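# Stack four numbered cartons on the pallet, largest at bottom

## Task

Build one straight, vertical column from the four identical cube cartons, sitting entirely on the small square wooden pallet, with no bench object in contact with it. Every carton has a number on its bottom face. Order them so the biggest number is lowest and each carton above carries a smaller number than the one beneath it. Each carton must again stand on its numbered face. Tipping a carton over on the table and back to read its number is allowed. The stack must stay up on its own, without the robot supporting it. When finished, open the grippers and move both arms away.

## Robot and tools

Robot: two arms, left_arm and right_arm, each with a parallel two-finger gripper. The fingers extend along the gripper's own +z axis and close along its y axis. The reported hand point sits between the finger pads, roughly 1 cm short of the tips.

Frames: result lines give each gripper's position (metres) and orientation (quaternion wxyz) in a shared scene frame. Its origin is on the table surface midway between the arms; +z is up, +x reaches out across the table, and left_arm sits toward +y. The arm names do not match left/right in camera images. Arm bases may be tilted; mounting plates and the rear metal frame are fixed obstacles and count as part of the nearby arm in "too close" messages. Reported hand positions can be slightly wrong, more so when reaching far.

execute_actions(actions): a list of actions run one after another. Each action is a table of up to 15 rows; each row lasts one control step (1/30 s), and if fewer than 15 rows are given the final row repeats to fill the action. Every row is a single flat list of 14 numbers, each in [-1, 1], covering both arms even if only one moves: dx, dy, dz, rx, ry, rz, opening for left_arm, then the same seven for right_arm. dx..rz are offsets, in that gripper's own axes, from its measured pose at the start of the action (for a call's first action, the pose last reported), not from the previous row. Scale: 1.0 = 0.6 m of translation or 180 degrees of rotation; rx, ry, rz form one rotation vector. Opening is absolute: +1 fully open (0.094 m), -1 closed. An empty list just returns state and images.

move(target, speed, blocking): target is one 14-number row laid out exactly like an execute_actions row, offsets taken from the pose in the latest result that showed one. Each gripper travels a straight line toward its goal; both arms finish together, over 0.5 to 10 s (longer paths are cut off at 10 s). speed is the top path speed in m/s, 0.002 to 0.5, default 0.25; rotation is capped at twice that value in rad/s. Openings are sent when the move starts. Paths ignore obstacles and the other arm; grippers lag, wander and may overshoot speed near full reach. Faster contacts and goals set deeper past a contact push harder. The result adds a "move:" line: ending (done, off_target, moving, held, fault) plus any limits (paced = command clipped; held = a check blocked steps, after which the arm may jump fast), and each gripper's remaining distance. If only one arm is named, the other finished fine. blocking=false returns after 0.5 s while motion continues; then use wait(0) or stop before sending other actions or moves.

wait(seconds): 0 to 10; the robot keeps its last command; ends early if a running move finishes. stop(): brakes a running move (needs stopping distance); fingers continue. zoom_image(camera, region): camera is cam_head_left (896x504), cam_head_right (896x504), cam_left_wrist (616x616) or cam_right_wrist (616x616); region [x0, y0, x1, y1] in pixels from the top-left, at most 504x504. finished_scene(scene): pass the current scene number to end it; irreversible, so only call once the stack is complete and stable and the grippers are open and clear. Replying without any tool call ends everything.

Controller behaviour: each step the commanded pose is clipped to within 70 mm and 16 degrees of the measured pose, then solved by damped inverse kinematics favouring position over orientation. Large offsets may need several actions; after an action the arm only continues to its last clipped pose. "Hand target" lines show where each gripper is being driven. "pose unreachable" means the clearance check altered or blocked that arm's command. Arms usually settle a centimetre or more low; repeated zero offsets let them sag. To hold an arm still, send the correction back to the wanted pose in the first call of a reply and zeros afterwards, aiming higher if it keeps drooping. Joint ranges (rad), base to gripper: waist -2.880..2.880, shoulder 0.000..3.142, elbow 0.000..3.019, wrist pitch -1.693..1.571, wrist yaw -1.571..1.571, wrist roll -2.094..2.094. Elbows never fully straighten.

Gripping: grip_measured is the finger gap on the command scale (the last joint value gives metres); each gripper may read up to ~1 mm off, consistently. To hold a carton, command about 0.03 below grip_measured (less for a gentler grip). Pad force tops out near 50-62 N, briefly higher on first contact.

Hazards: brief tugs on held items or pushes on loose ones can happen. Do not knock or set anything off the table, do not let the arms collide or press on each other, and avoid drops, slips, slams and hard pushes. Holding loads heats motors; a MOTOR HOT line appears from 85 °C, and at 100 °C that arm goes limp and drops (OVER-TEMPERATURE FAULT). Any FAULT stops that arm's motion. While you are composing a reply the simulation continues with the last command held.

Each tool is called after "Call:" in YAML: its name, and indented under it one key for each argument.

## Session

Call:
execute_actions:
  actions: []

Scene clock: 0.00 s.
left_arm: end_effector_position=(+0.0321, +0.5296, +0.2820) grip_measured=+1.000 end_effector_quat_wxyz=(-0.043, +0.832, -0.247, -0.494) | right_arm: end_effector_position=(+0.1222, -0.0684, +0.2828) grip_measured=+1.000 end_effector_quat_wxyz=(-0.586, +0.640, -0.494, -0.049)
Joint positions: left_arm=[ 1.08   0.302  0.524 -1.566 -0.74  -1.563  0.094] | right_arm=[ 1.724  0.816  0.167  0.313  0.796 -1.086  0.094]
Joint velocities: left_arm=[-0.024 -0.005 -0.002 -0.007  0.051 -0.007  0.   ] | right_arm=[ 0.005 -0.015 -0.012 -0.012 -0.007 -0.037  0.   ]
Hand target (left_arm): +0.037, +0.534, +0.289; -0.054, +0.834, -0.245, -0.492
Hand target (right_arm): +0.127, -0.064, +0.295; -0.593, +0.630, -0.498, -0.053

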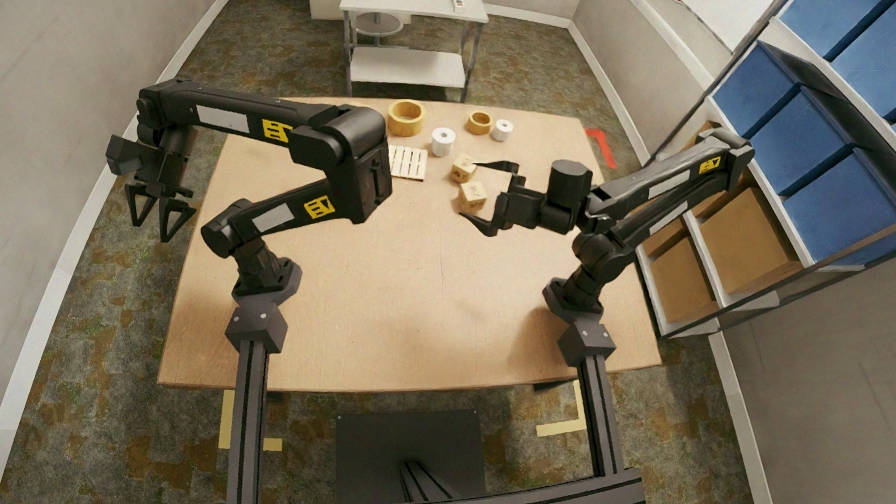

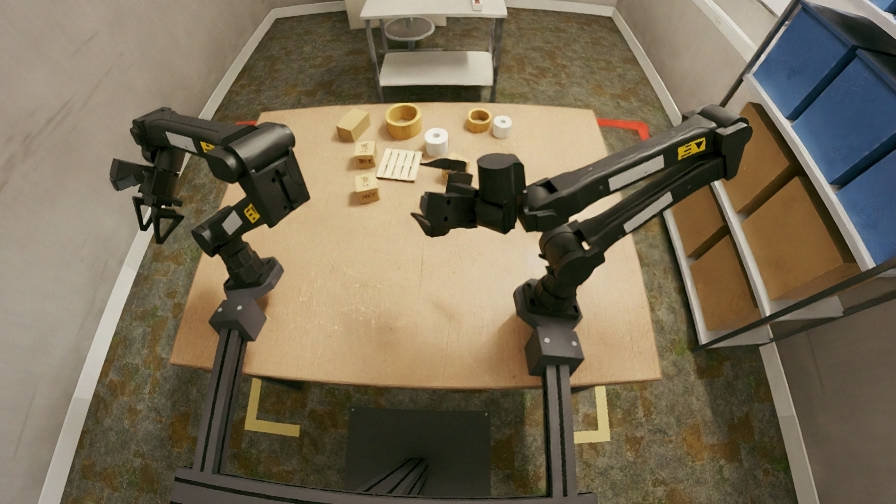

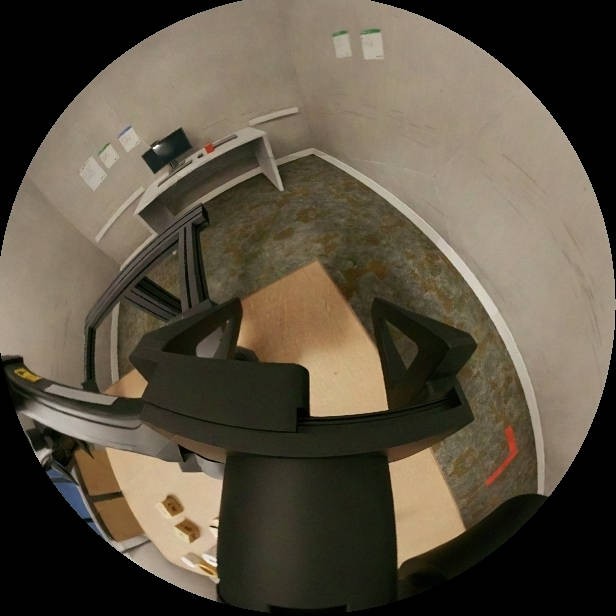

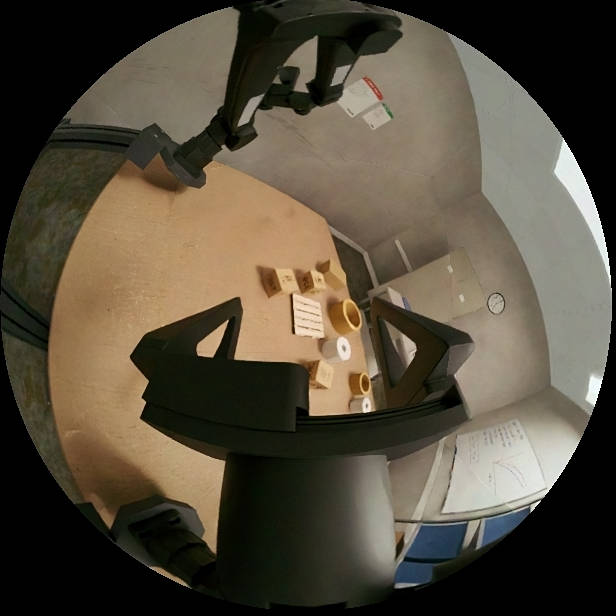

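Call:
move:
  target: [0.235,-0.058,-0.31,0.221,0.263,0.286,1,0.323,-0.089,-0.023,-0.259,0.306,0.07,1]
  speed: 0.4

Scene clock: 3.13 s.
left_arm: end_effector_position=(+0.2354, +0.4424, +0.2364) grip_measured=+1.000 end_effector_quat_wxyz=(+0.018, +0.707, -0.707, -0.016) | right_arm: end_effector_position=(+0.2282, -0.2099, +0.1894) grip_measured=+1.000 end_effector_quat_wxyz=(+0.016, +0.714, -0.700, -0.011)
Joint positions: left_arm=[ 0.203  0.362  0.675 -1.454 -0.118 -1.323  0.094] | right_arm=[ 0.957  1.011  0.721 -1.22   0.454 -0.681  0.094]
Joint velocities: left_arm=[ 0.005 -0.005 -0.002  0.002  0.007  0.11   0.   ] | right_arm=[-0.005 -0.005 -0.002 -0.002  0.022 -0.066  0.   ]
Hand target (left_arm): +0.251, +0.449, +0.251; -0.002, +0.706, -0.708, -0.004
Hand target (right_arm): +0.244, -0.203, +0.201; +0.005, +0.703, -0.711, -0.013
Off the commanded pose (left_arm): 0.023 m, 3 deg.
Off the commanded pose (right_arm): 0.026 m, 2 deg.
move: off_target (left_arm, right_arm)

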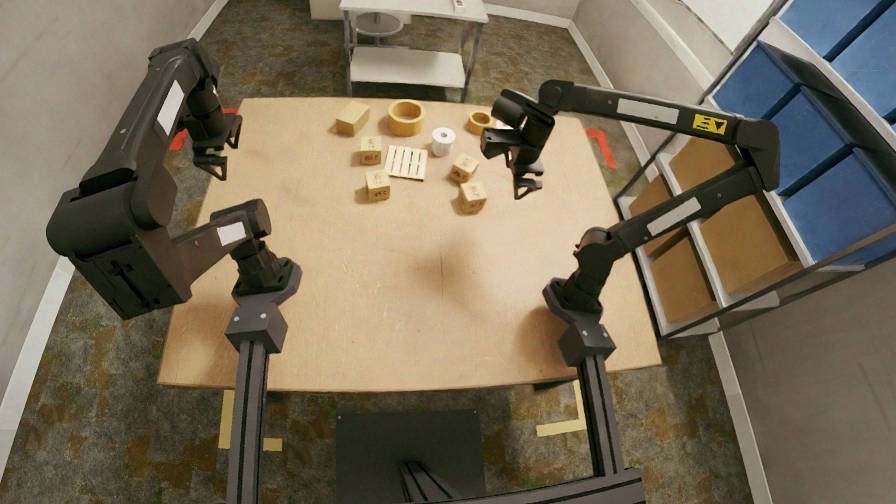

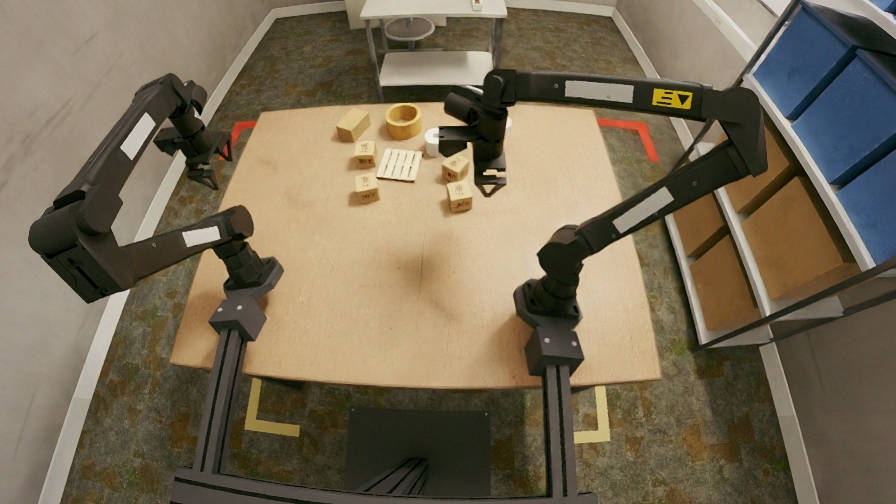

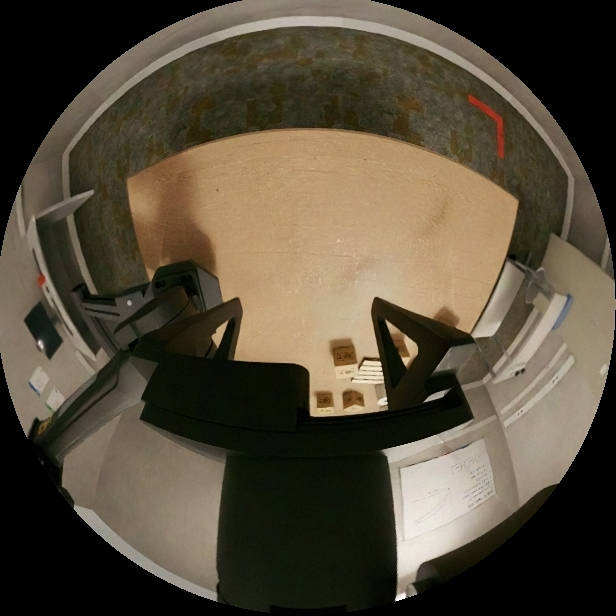

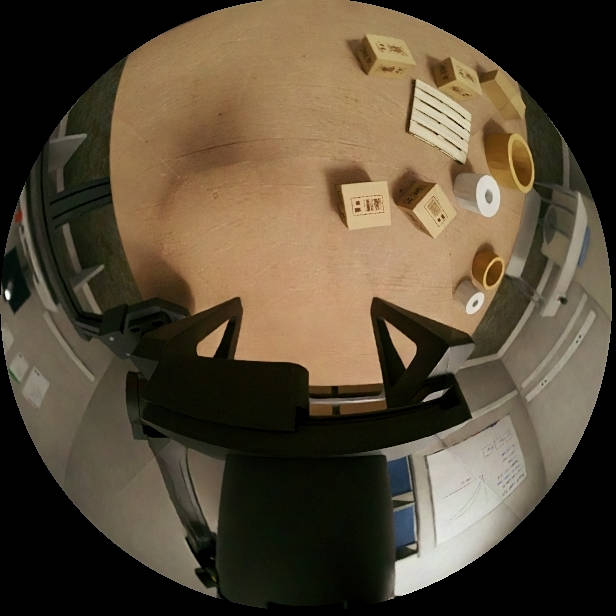

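Call:
move:
  target: [0.55,-0.17,0.17,0.012,0,0.45,1,-0.11,-0.14,0.11,0.012,0,0.46,1]
  speed: 0.4

Scene clock: 5.93 s.
left_arm: end_effector_position=(+0.3214, +0.1247, +0.1228) grip_measured=+1.000 end_effector_quat_wxyz=(-0.017, -0.079, +0.997, +0.007) | right_arm: end_effector_position=(+0.2910, -0.1520, +0.1194) grip_measured=+1.000 end_effector_quat_wxyz=(-0.015, -0.093, +0.995, -0.017)
Joint positions: left_arm=[-0.912  1.385  0.849 -0.954 -0.455 -1.034  0.094] | right_arm=[ 0.842  1.344  0.832 -0.958  0.473  0.602  0.094]
Joint velocities: left_arm=[ 0.005 -0.015  0.002  0.007 -0.007  0.081  0.   ] | right_arm=[-0.005 -0.015  0.002  0.002 -0.007 -0.007  0.   ]
Hand target (left_arm): +0.333, +0.113, +0.131; -0.007, -0.077, +0.997, -0.007
Hand target (right_arm): +0.310, -0.144, +0.122; -0.006, -0.072, +0.997, -0.013
Off the commanded pose (left_arm): 0.019 m, 2 deg.
Off the commanded pose (right_arm): 0.020 m, 3 deg.
move: off_target (left_arm, right_arm)

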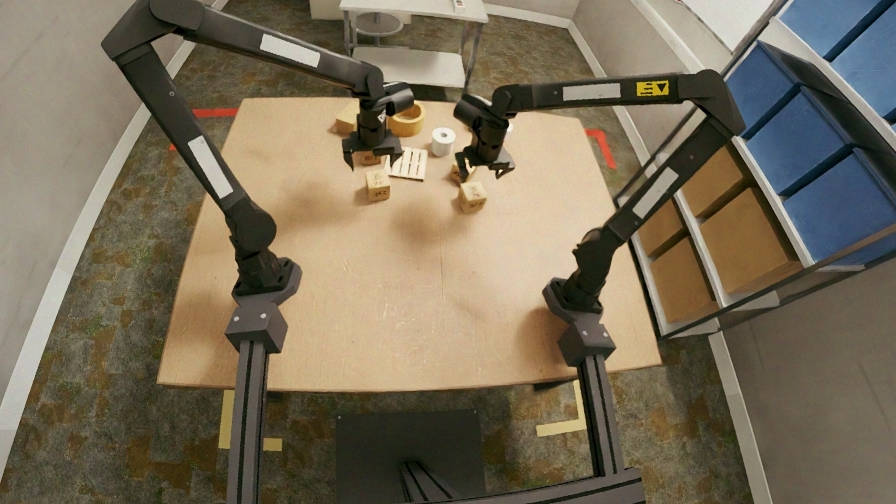

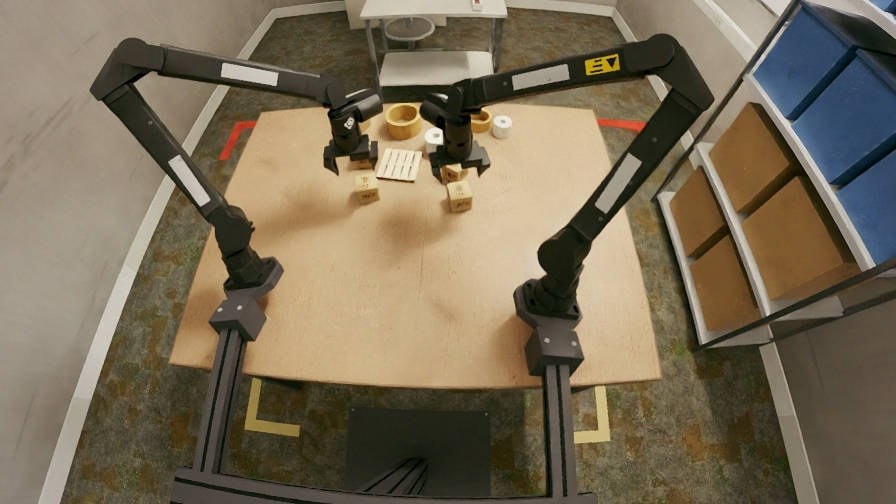

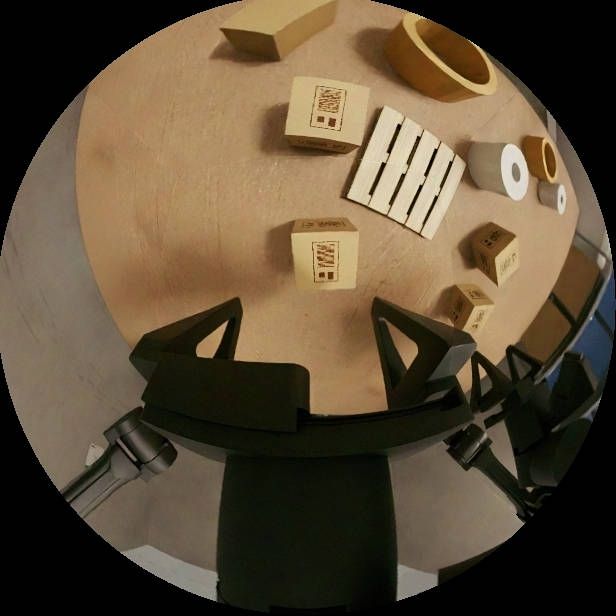

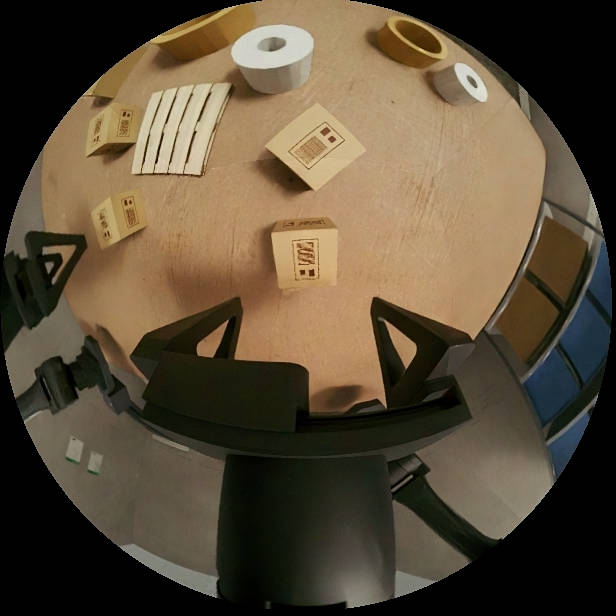

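Call:
move:
  target: [-0.02,-0.032,0.05,0.004,-0.012,0,1,-0.02,0.008,0.05,-0.011,-0.012,0.008,1]
  speed: 0.12

Call:
move:
  target: [0,0,0.115,0,0,0,1,0,0,0.11,0,0,0,1]
  speed: 0.12

Scene clock: 6.97 s.
left_arm: end_effector_position=(+0.3311, +0.1086, +0.0952) grip_measured=+1.000 end_effector_quat_wxyz=(-0.001, -0.081, +0.997, +0.002) | right_arm: end_effector_position=(+0.3057, -0.1431, +0.1002) grip_measured=+1.000 end_effector_quat_wxyz=(+0.012, -0.073, +0.997, +0.010)
Joint positions: left_arm=[-0.894  1.463  0.849 -0.836 -0.474 -1.004  0.094] | right_arm=[ 0.805  1.365  0.806 -0.808  0.458  0.563  0.094]
Joint velocities: left_arm=[-0.005 -0.015  0.002 -0.002  0.037 -0.022  0.   ] | right_arm=[ 0.005 -0.015 -0.012 -0.022  0.066 -0.095  0.   ]
Hand target (left_arm): +0.335, +0.108, +0.092; +0.002, -0.079, +0.997, +0.002
Hand target (right_arm): +0.301, -0.146, +0.090; +0.003, -0.081, +0.997, +0.003
Off the commanded pose (left_arm): 0.005 m, 0 deg.
Off the commanded pose (right_arm): 0.013 m, 2 deg.
move: off_target (right_arm)

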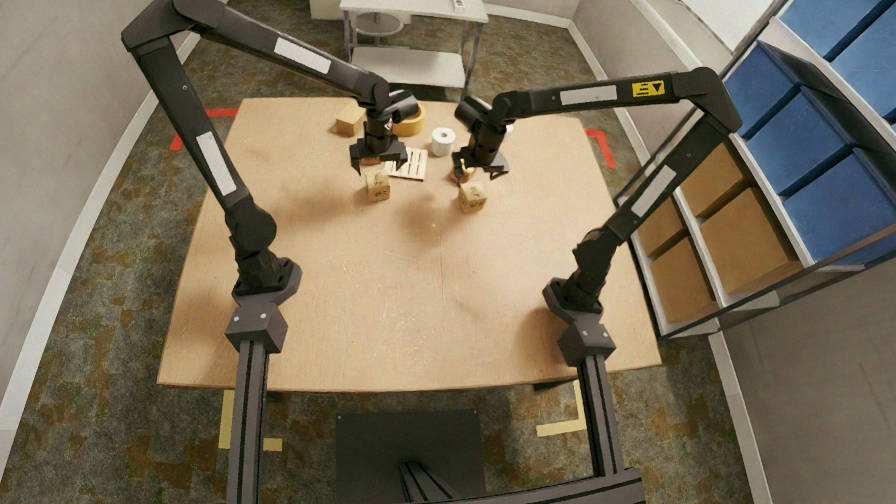

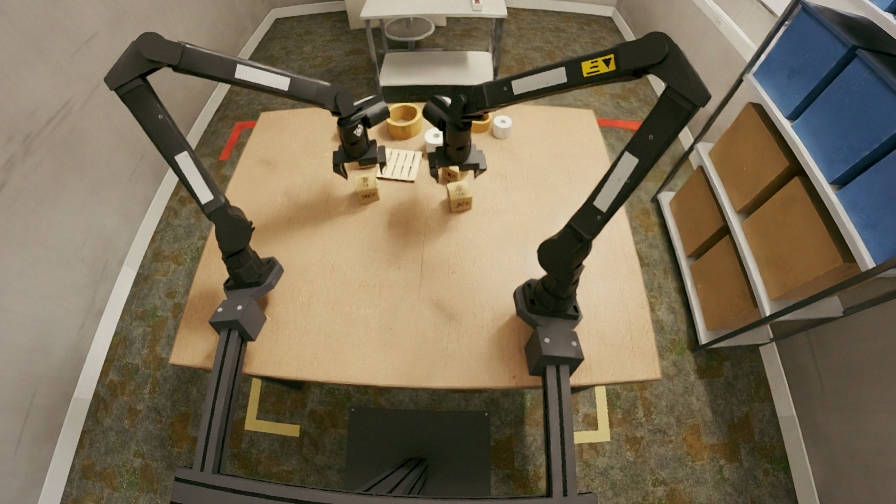

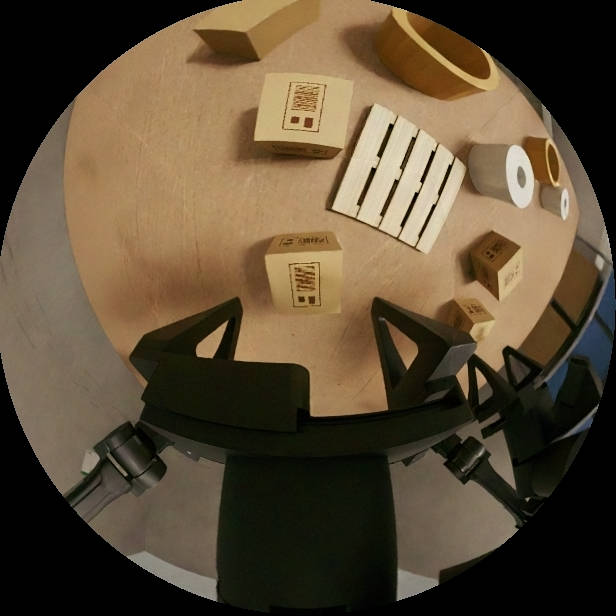

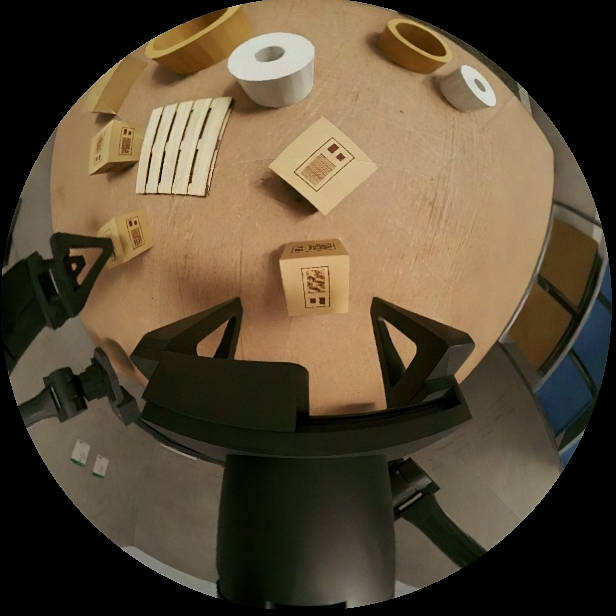

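Scene clock: 7.90 s.
left_arm: end_effector_position=(+0.3297, +0.1090, +0.0299) grip_measured=+1.000 end_effector_quat_wxyz=(-0.000, -0.085, +0.996, +0.003) | right_arm: end_effector_position=(+0.3119, -0.1382, +0.0441) grip_measured=+1.000 end_effector_quat_wxyz=(+0.019, -0.066, +0.998, +0.016)
Joint positions: left_arm=[-0.818  1.591  0.798 -0.619 -0.465 -0.927  0.094] | right_arm=[ 0.735  1.483  0.767 -0.597  0.44   0.492  0.094]
Joint velocities: left_arm=[-0.015 -0.005  0.012 -0.007 -0.11  -0.022  0.   ] | right_arm=[-0.005 -0.015  0.002 -0.002 -0.022  0.022  0.   ]
Hand target (left_arm): +0.331, +0.108, +0.026; -0.001, -0.081, +0.997, +0.002
Hand target (right_arm): +0.308, -0.142, +0.035; +0.012, -0.073, +0.997, +0.011
Off the commanded pose (left_arm): 0.004 m, 0 deg.
Off the commanded pose (right_arm): 0.011 m, 1 deg.
move: off_target (right_arm)

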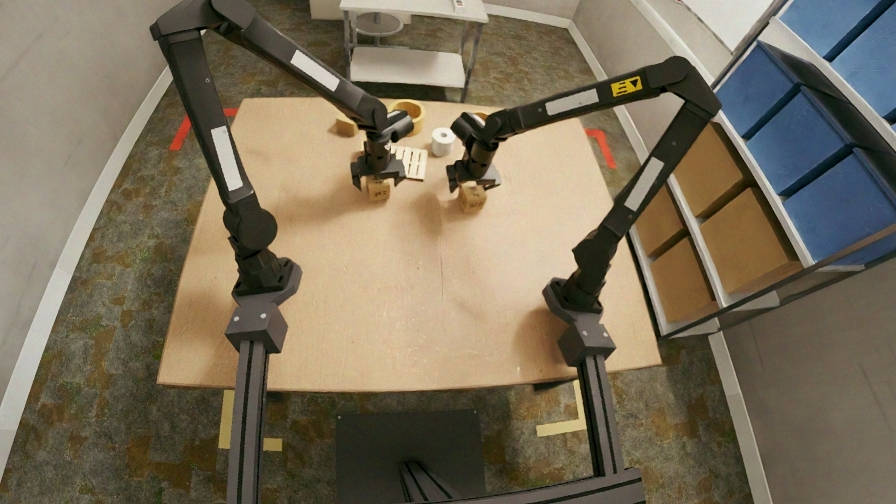

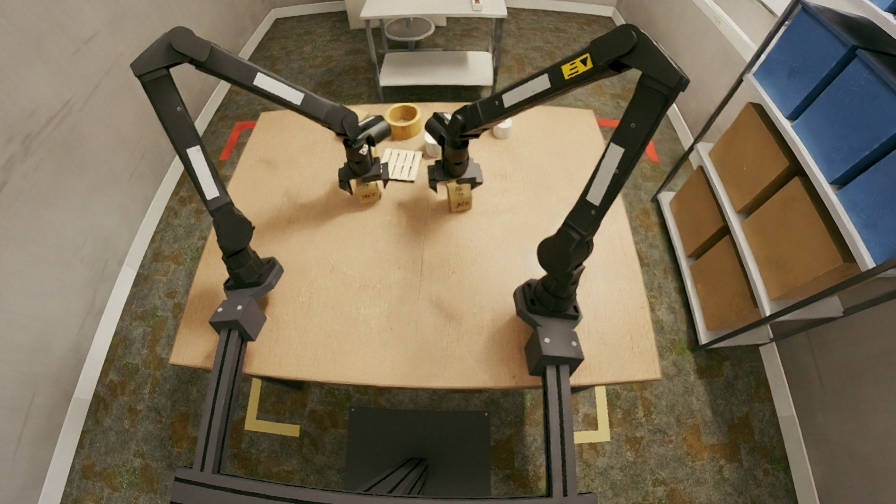

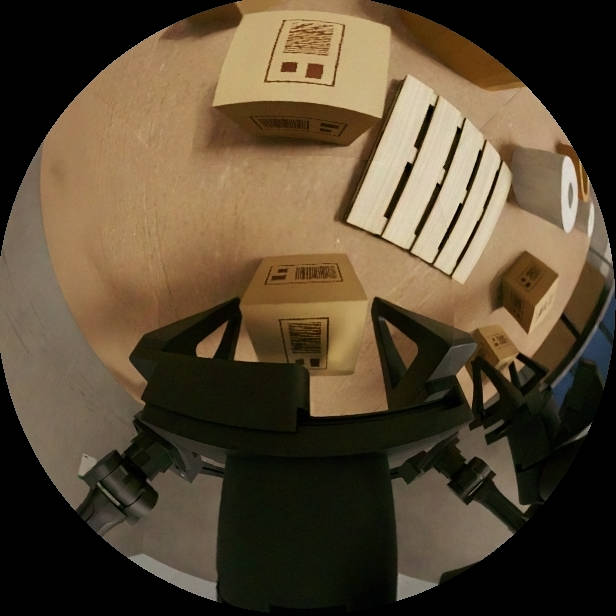

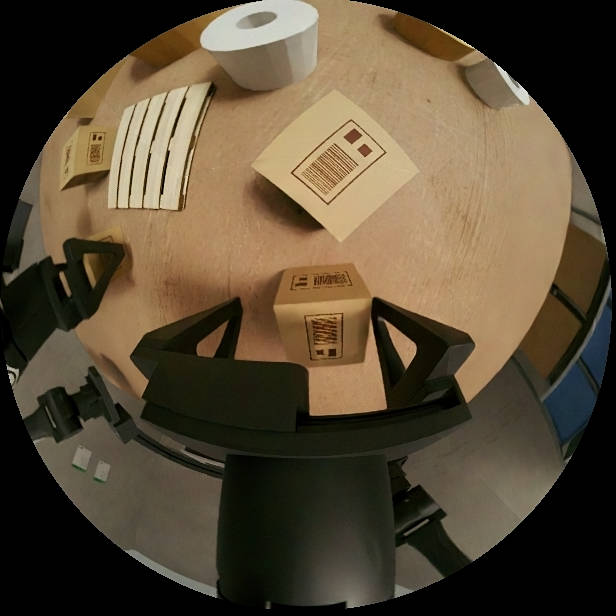

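Call:
move:
  target: [0,0,0,0,0,0,1,0.013,-0.015,0.025,0.01,0.012,-0.01,1]
  speed: 0.05

Call:
execute_actions:
  actions:
    - [[0,0,0,0,0,0,0.1,0,0,0,0,0,0,0.1]]
    - [[0,0,0,0,0,0,0.1,0,0,0,0,0,0,0.1]]

Scene clock: 9.80 s.
left_arm: end_effector_position=(+0.3297, +0.1090, +0.0299) grip_measured=+1.000 end_effector_quat_wxyz=(-0.000, -0.083, +0.997, +0.003) | right_arm: end_effector_position=(+0.3117, -0.1416, +0.0397) grip_measured=+1.000 end_effector_quat_wxyz=(+0.016, -0.072, +0.997, +0.011)
Joint positions: left_arm=[-0.818  1.591  0.798 -0.619 -0.465 -0.924  0.094] | right_arm=[ 0.725  1.492  0.767 -0.597  0.443  0.475  0.094]
Joint velocities: left_arm=[-0.015 -0.005  0.007 -0.002  0.007  0.007  0.   ] | right_arm=[-0.005  0.005  0.002  0.012  0.022 -0.007  0.   ]
Hand target (left_arm): +0.330, +0.109, +0.030; -0.000, -0.085, +0.996, +0.003
Hand target (right_arm): +0.306, -0.148, +0.029; +0.002, -0.081, +0.997, -0.001
Off the commanded pose (left_arm): 0.000 m, 0 deg.
Off the commanded pose (right_arm): 0.014 m, 2 deg.
move: off_target (right_arm)

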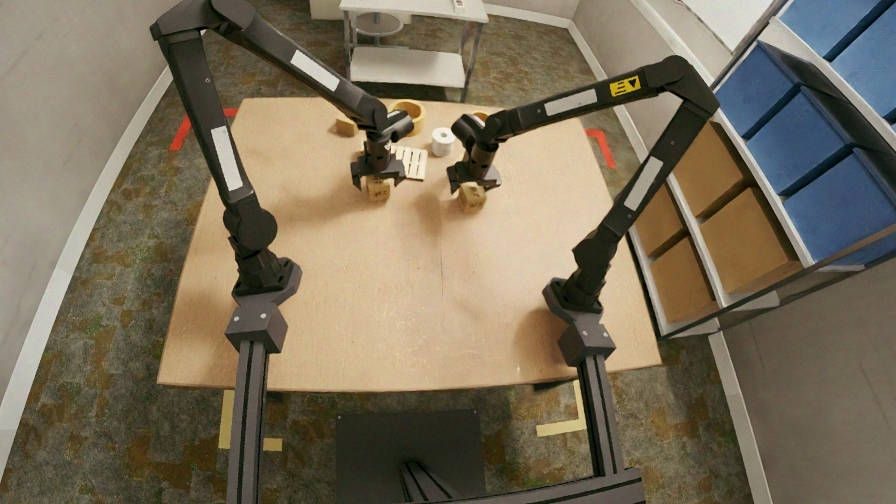

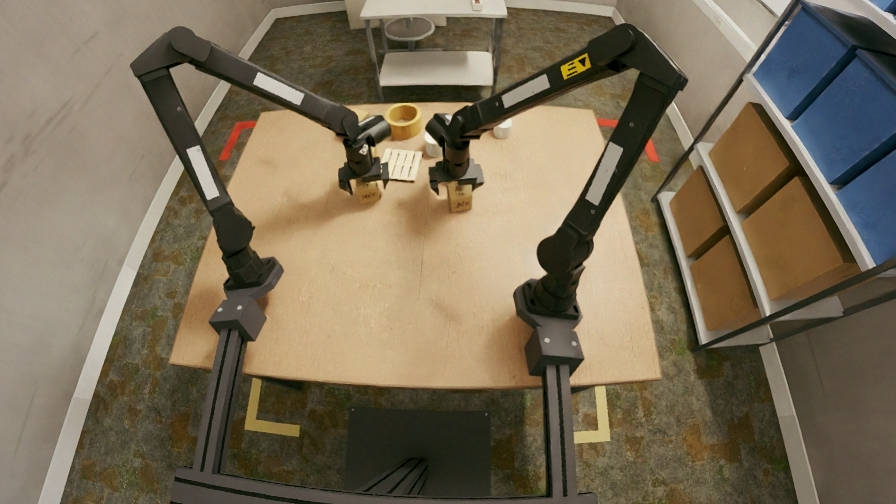

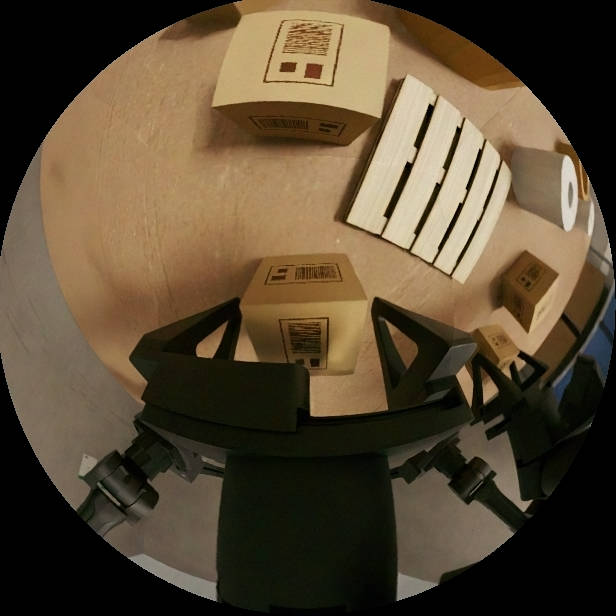

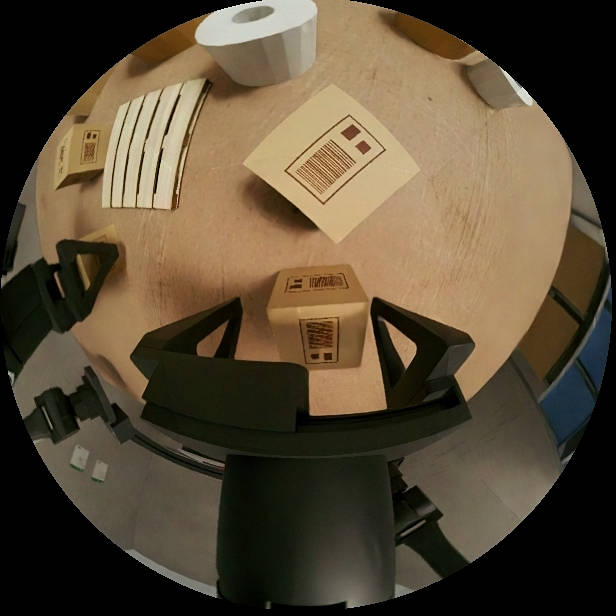

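Scene clock: 10.80 s.
left_arm: end_effector_position=(+0.3297, +0.1090, +0.0299) grip_measured=+0.233 end_effector_quat_wxyz=(-0.000, -0.083, +0.997, +0.003) | right_arm: end_effector_position=(+0.3118, -0.1416, +0.0397) grip_measured=+0.236 end_effector_quat_wxyz=(+0.016, -0.072, +0.997, +0.011)
Joint positions: left_arm=[-0.818  1.591  0.798 -0.619 -0.465 -0.924  0.058] | right_arm=[ 0.725  1.492  0.767 -0.597  0.443  0.475  0.058]
Joint velocities: left_arm=[ 0.005 -0.005  0.007  0.002 -0.051 -0.022 -0.001] | right_arm=[-0.015 -0.005 -0.002  0.002 -0.051 -0.051 -0.001]
Hand target (left_arm): +0.330, +0.109, +0.030; -0.000, -0.083, +0.997, +0.003
Hand target (right_arm): +0.312, -0.142, +0.040; +0.016, -0.072, +0.997, +0.011
Off the commanded pose (left_arm): 0.000 m, 0 deg.
Off the commanded pose (right_arm): 0.000 m, 0 deg.

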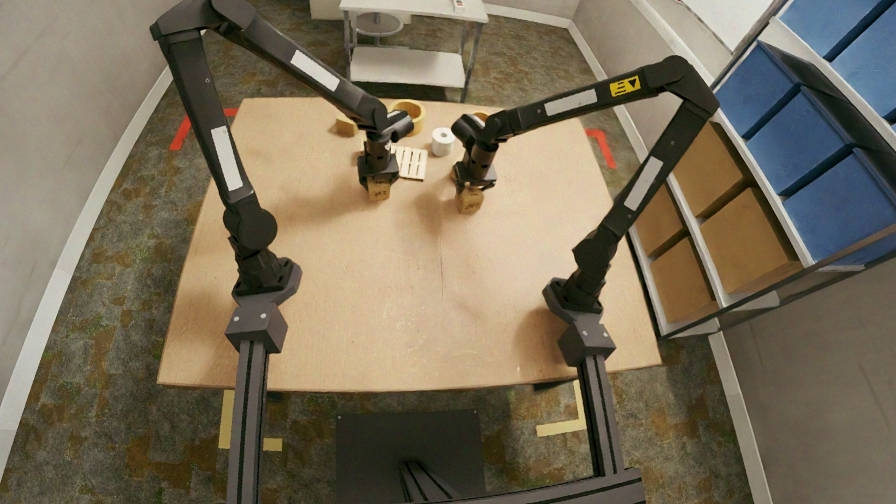

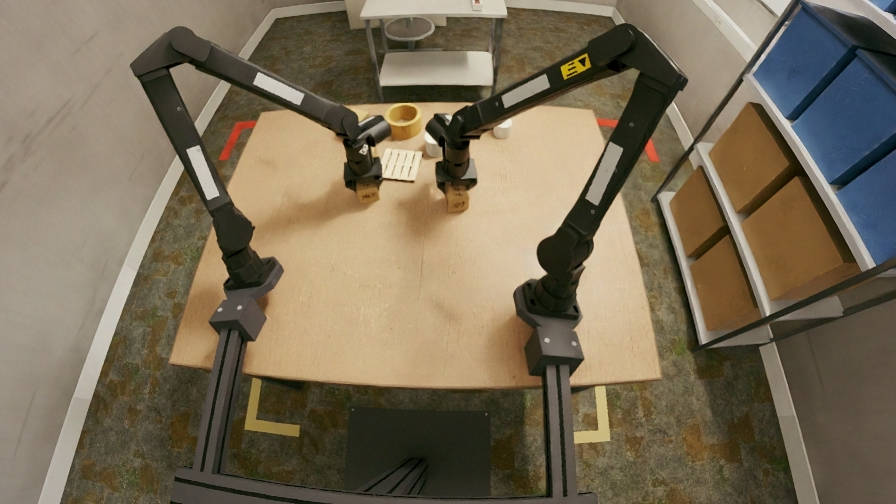

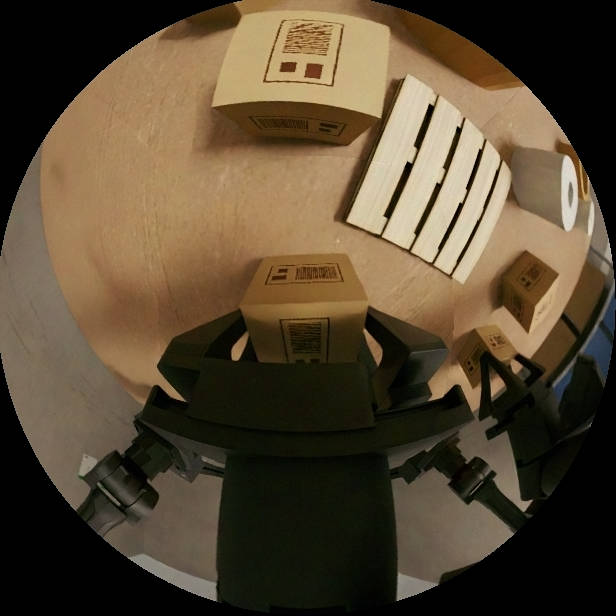

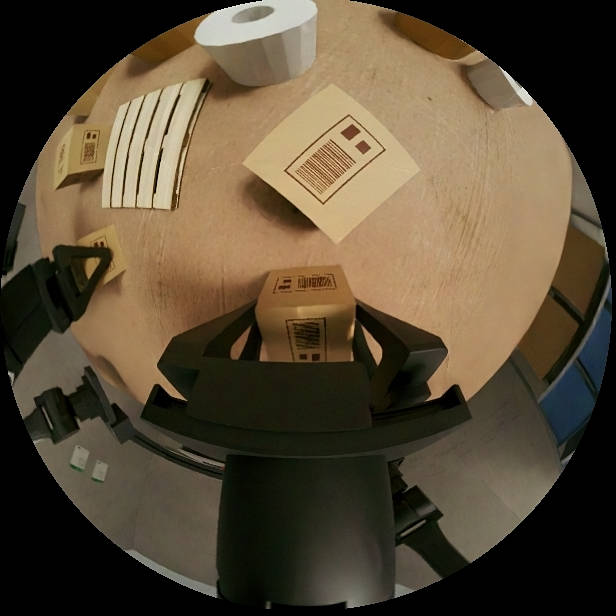

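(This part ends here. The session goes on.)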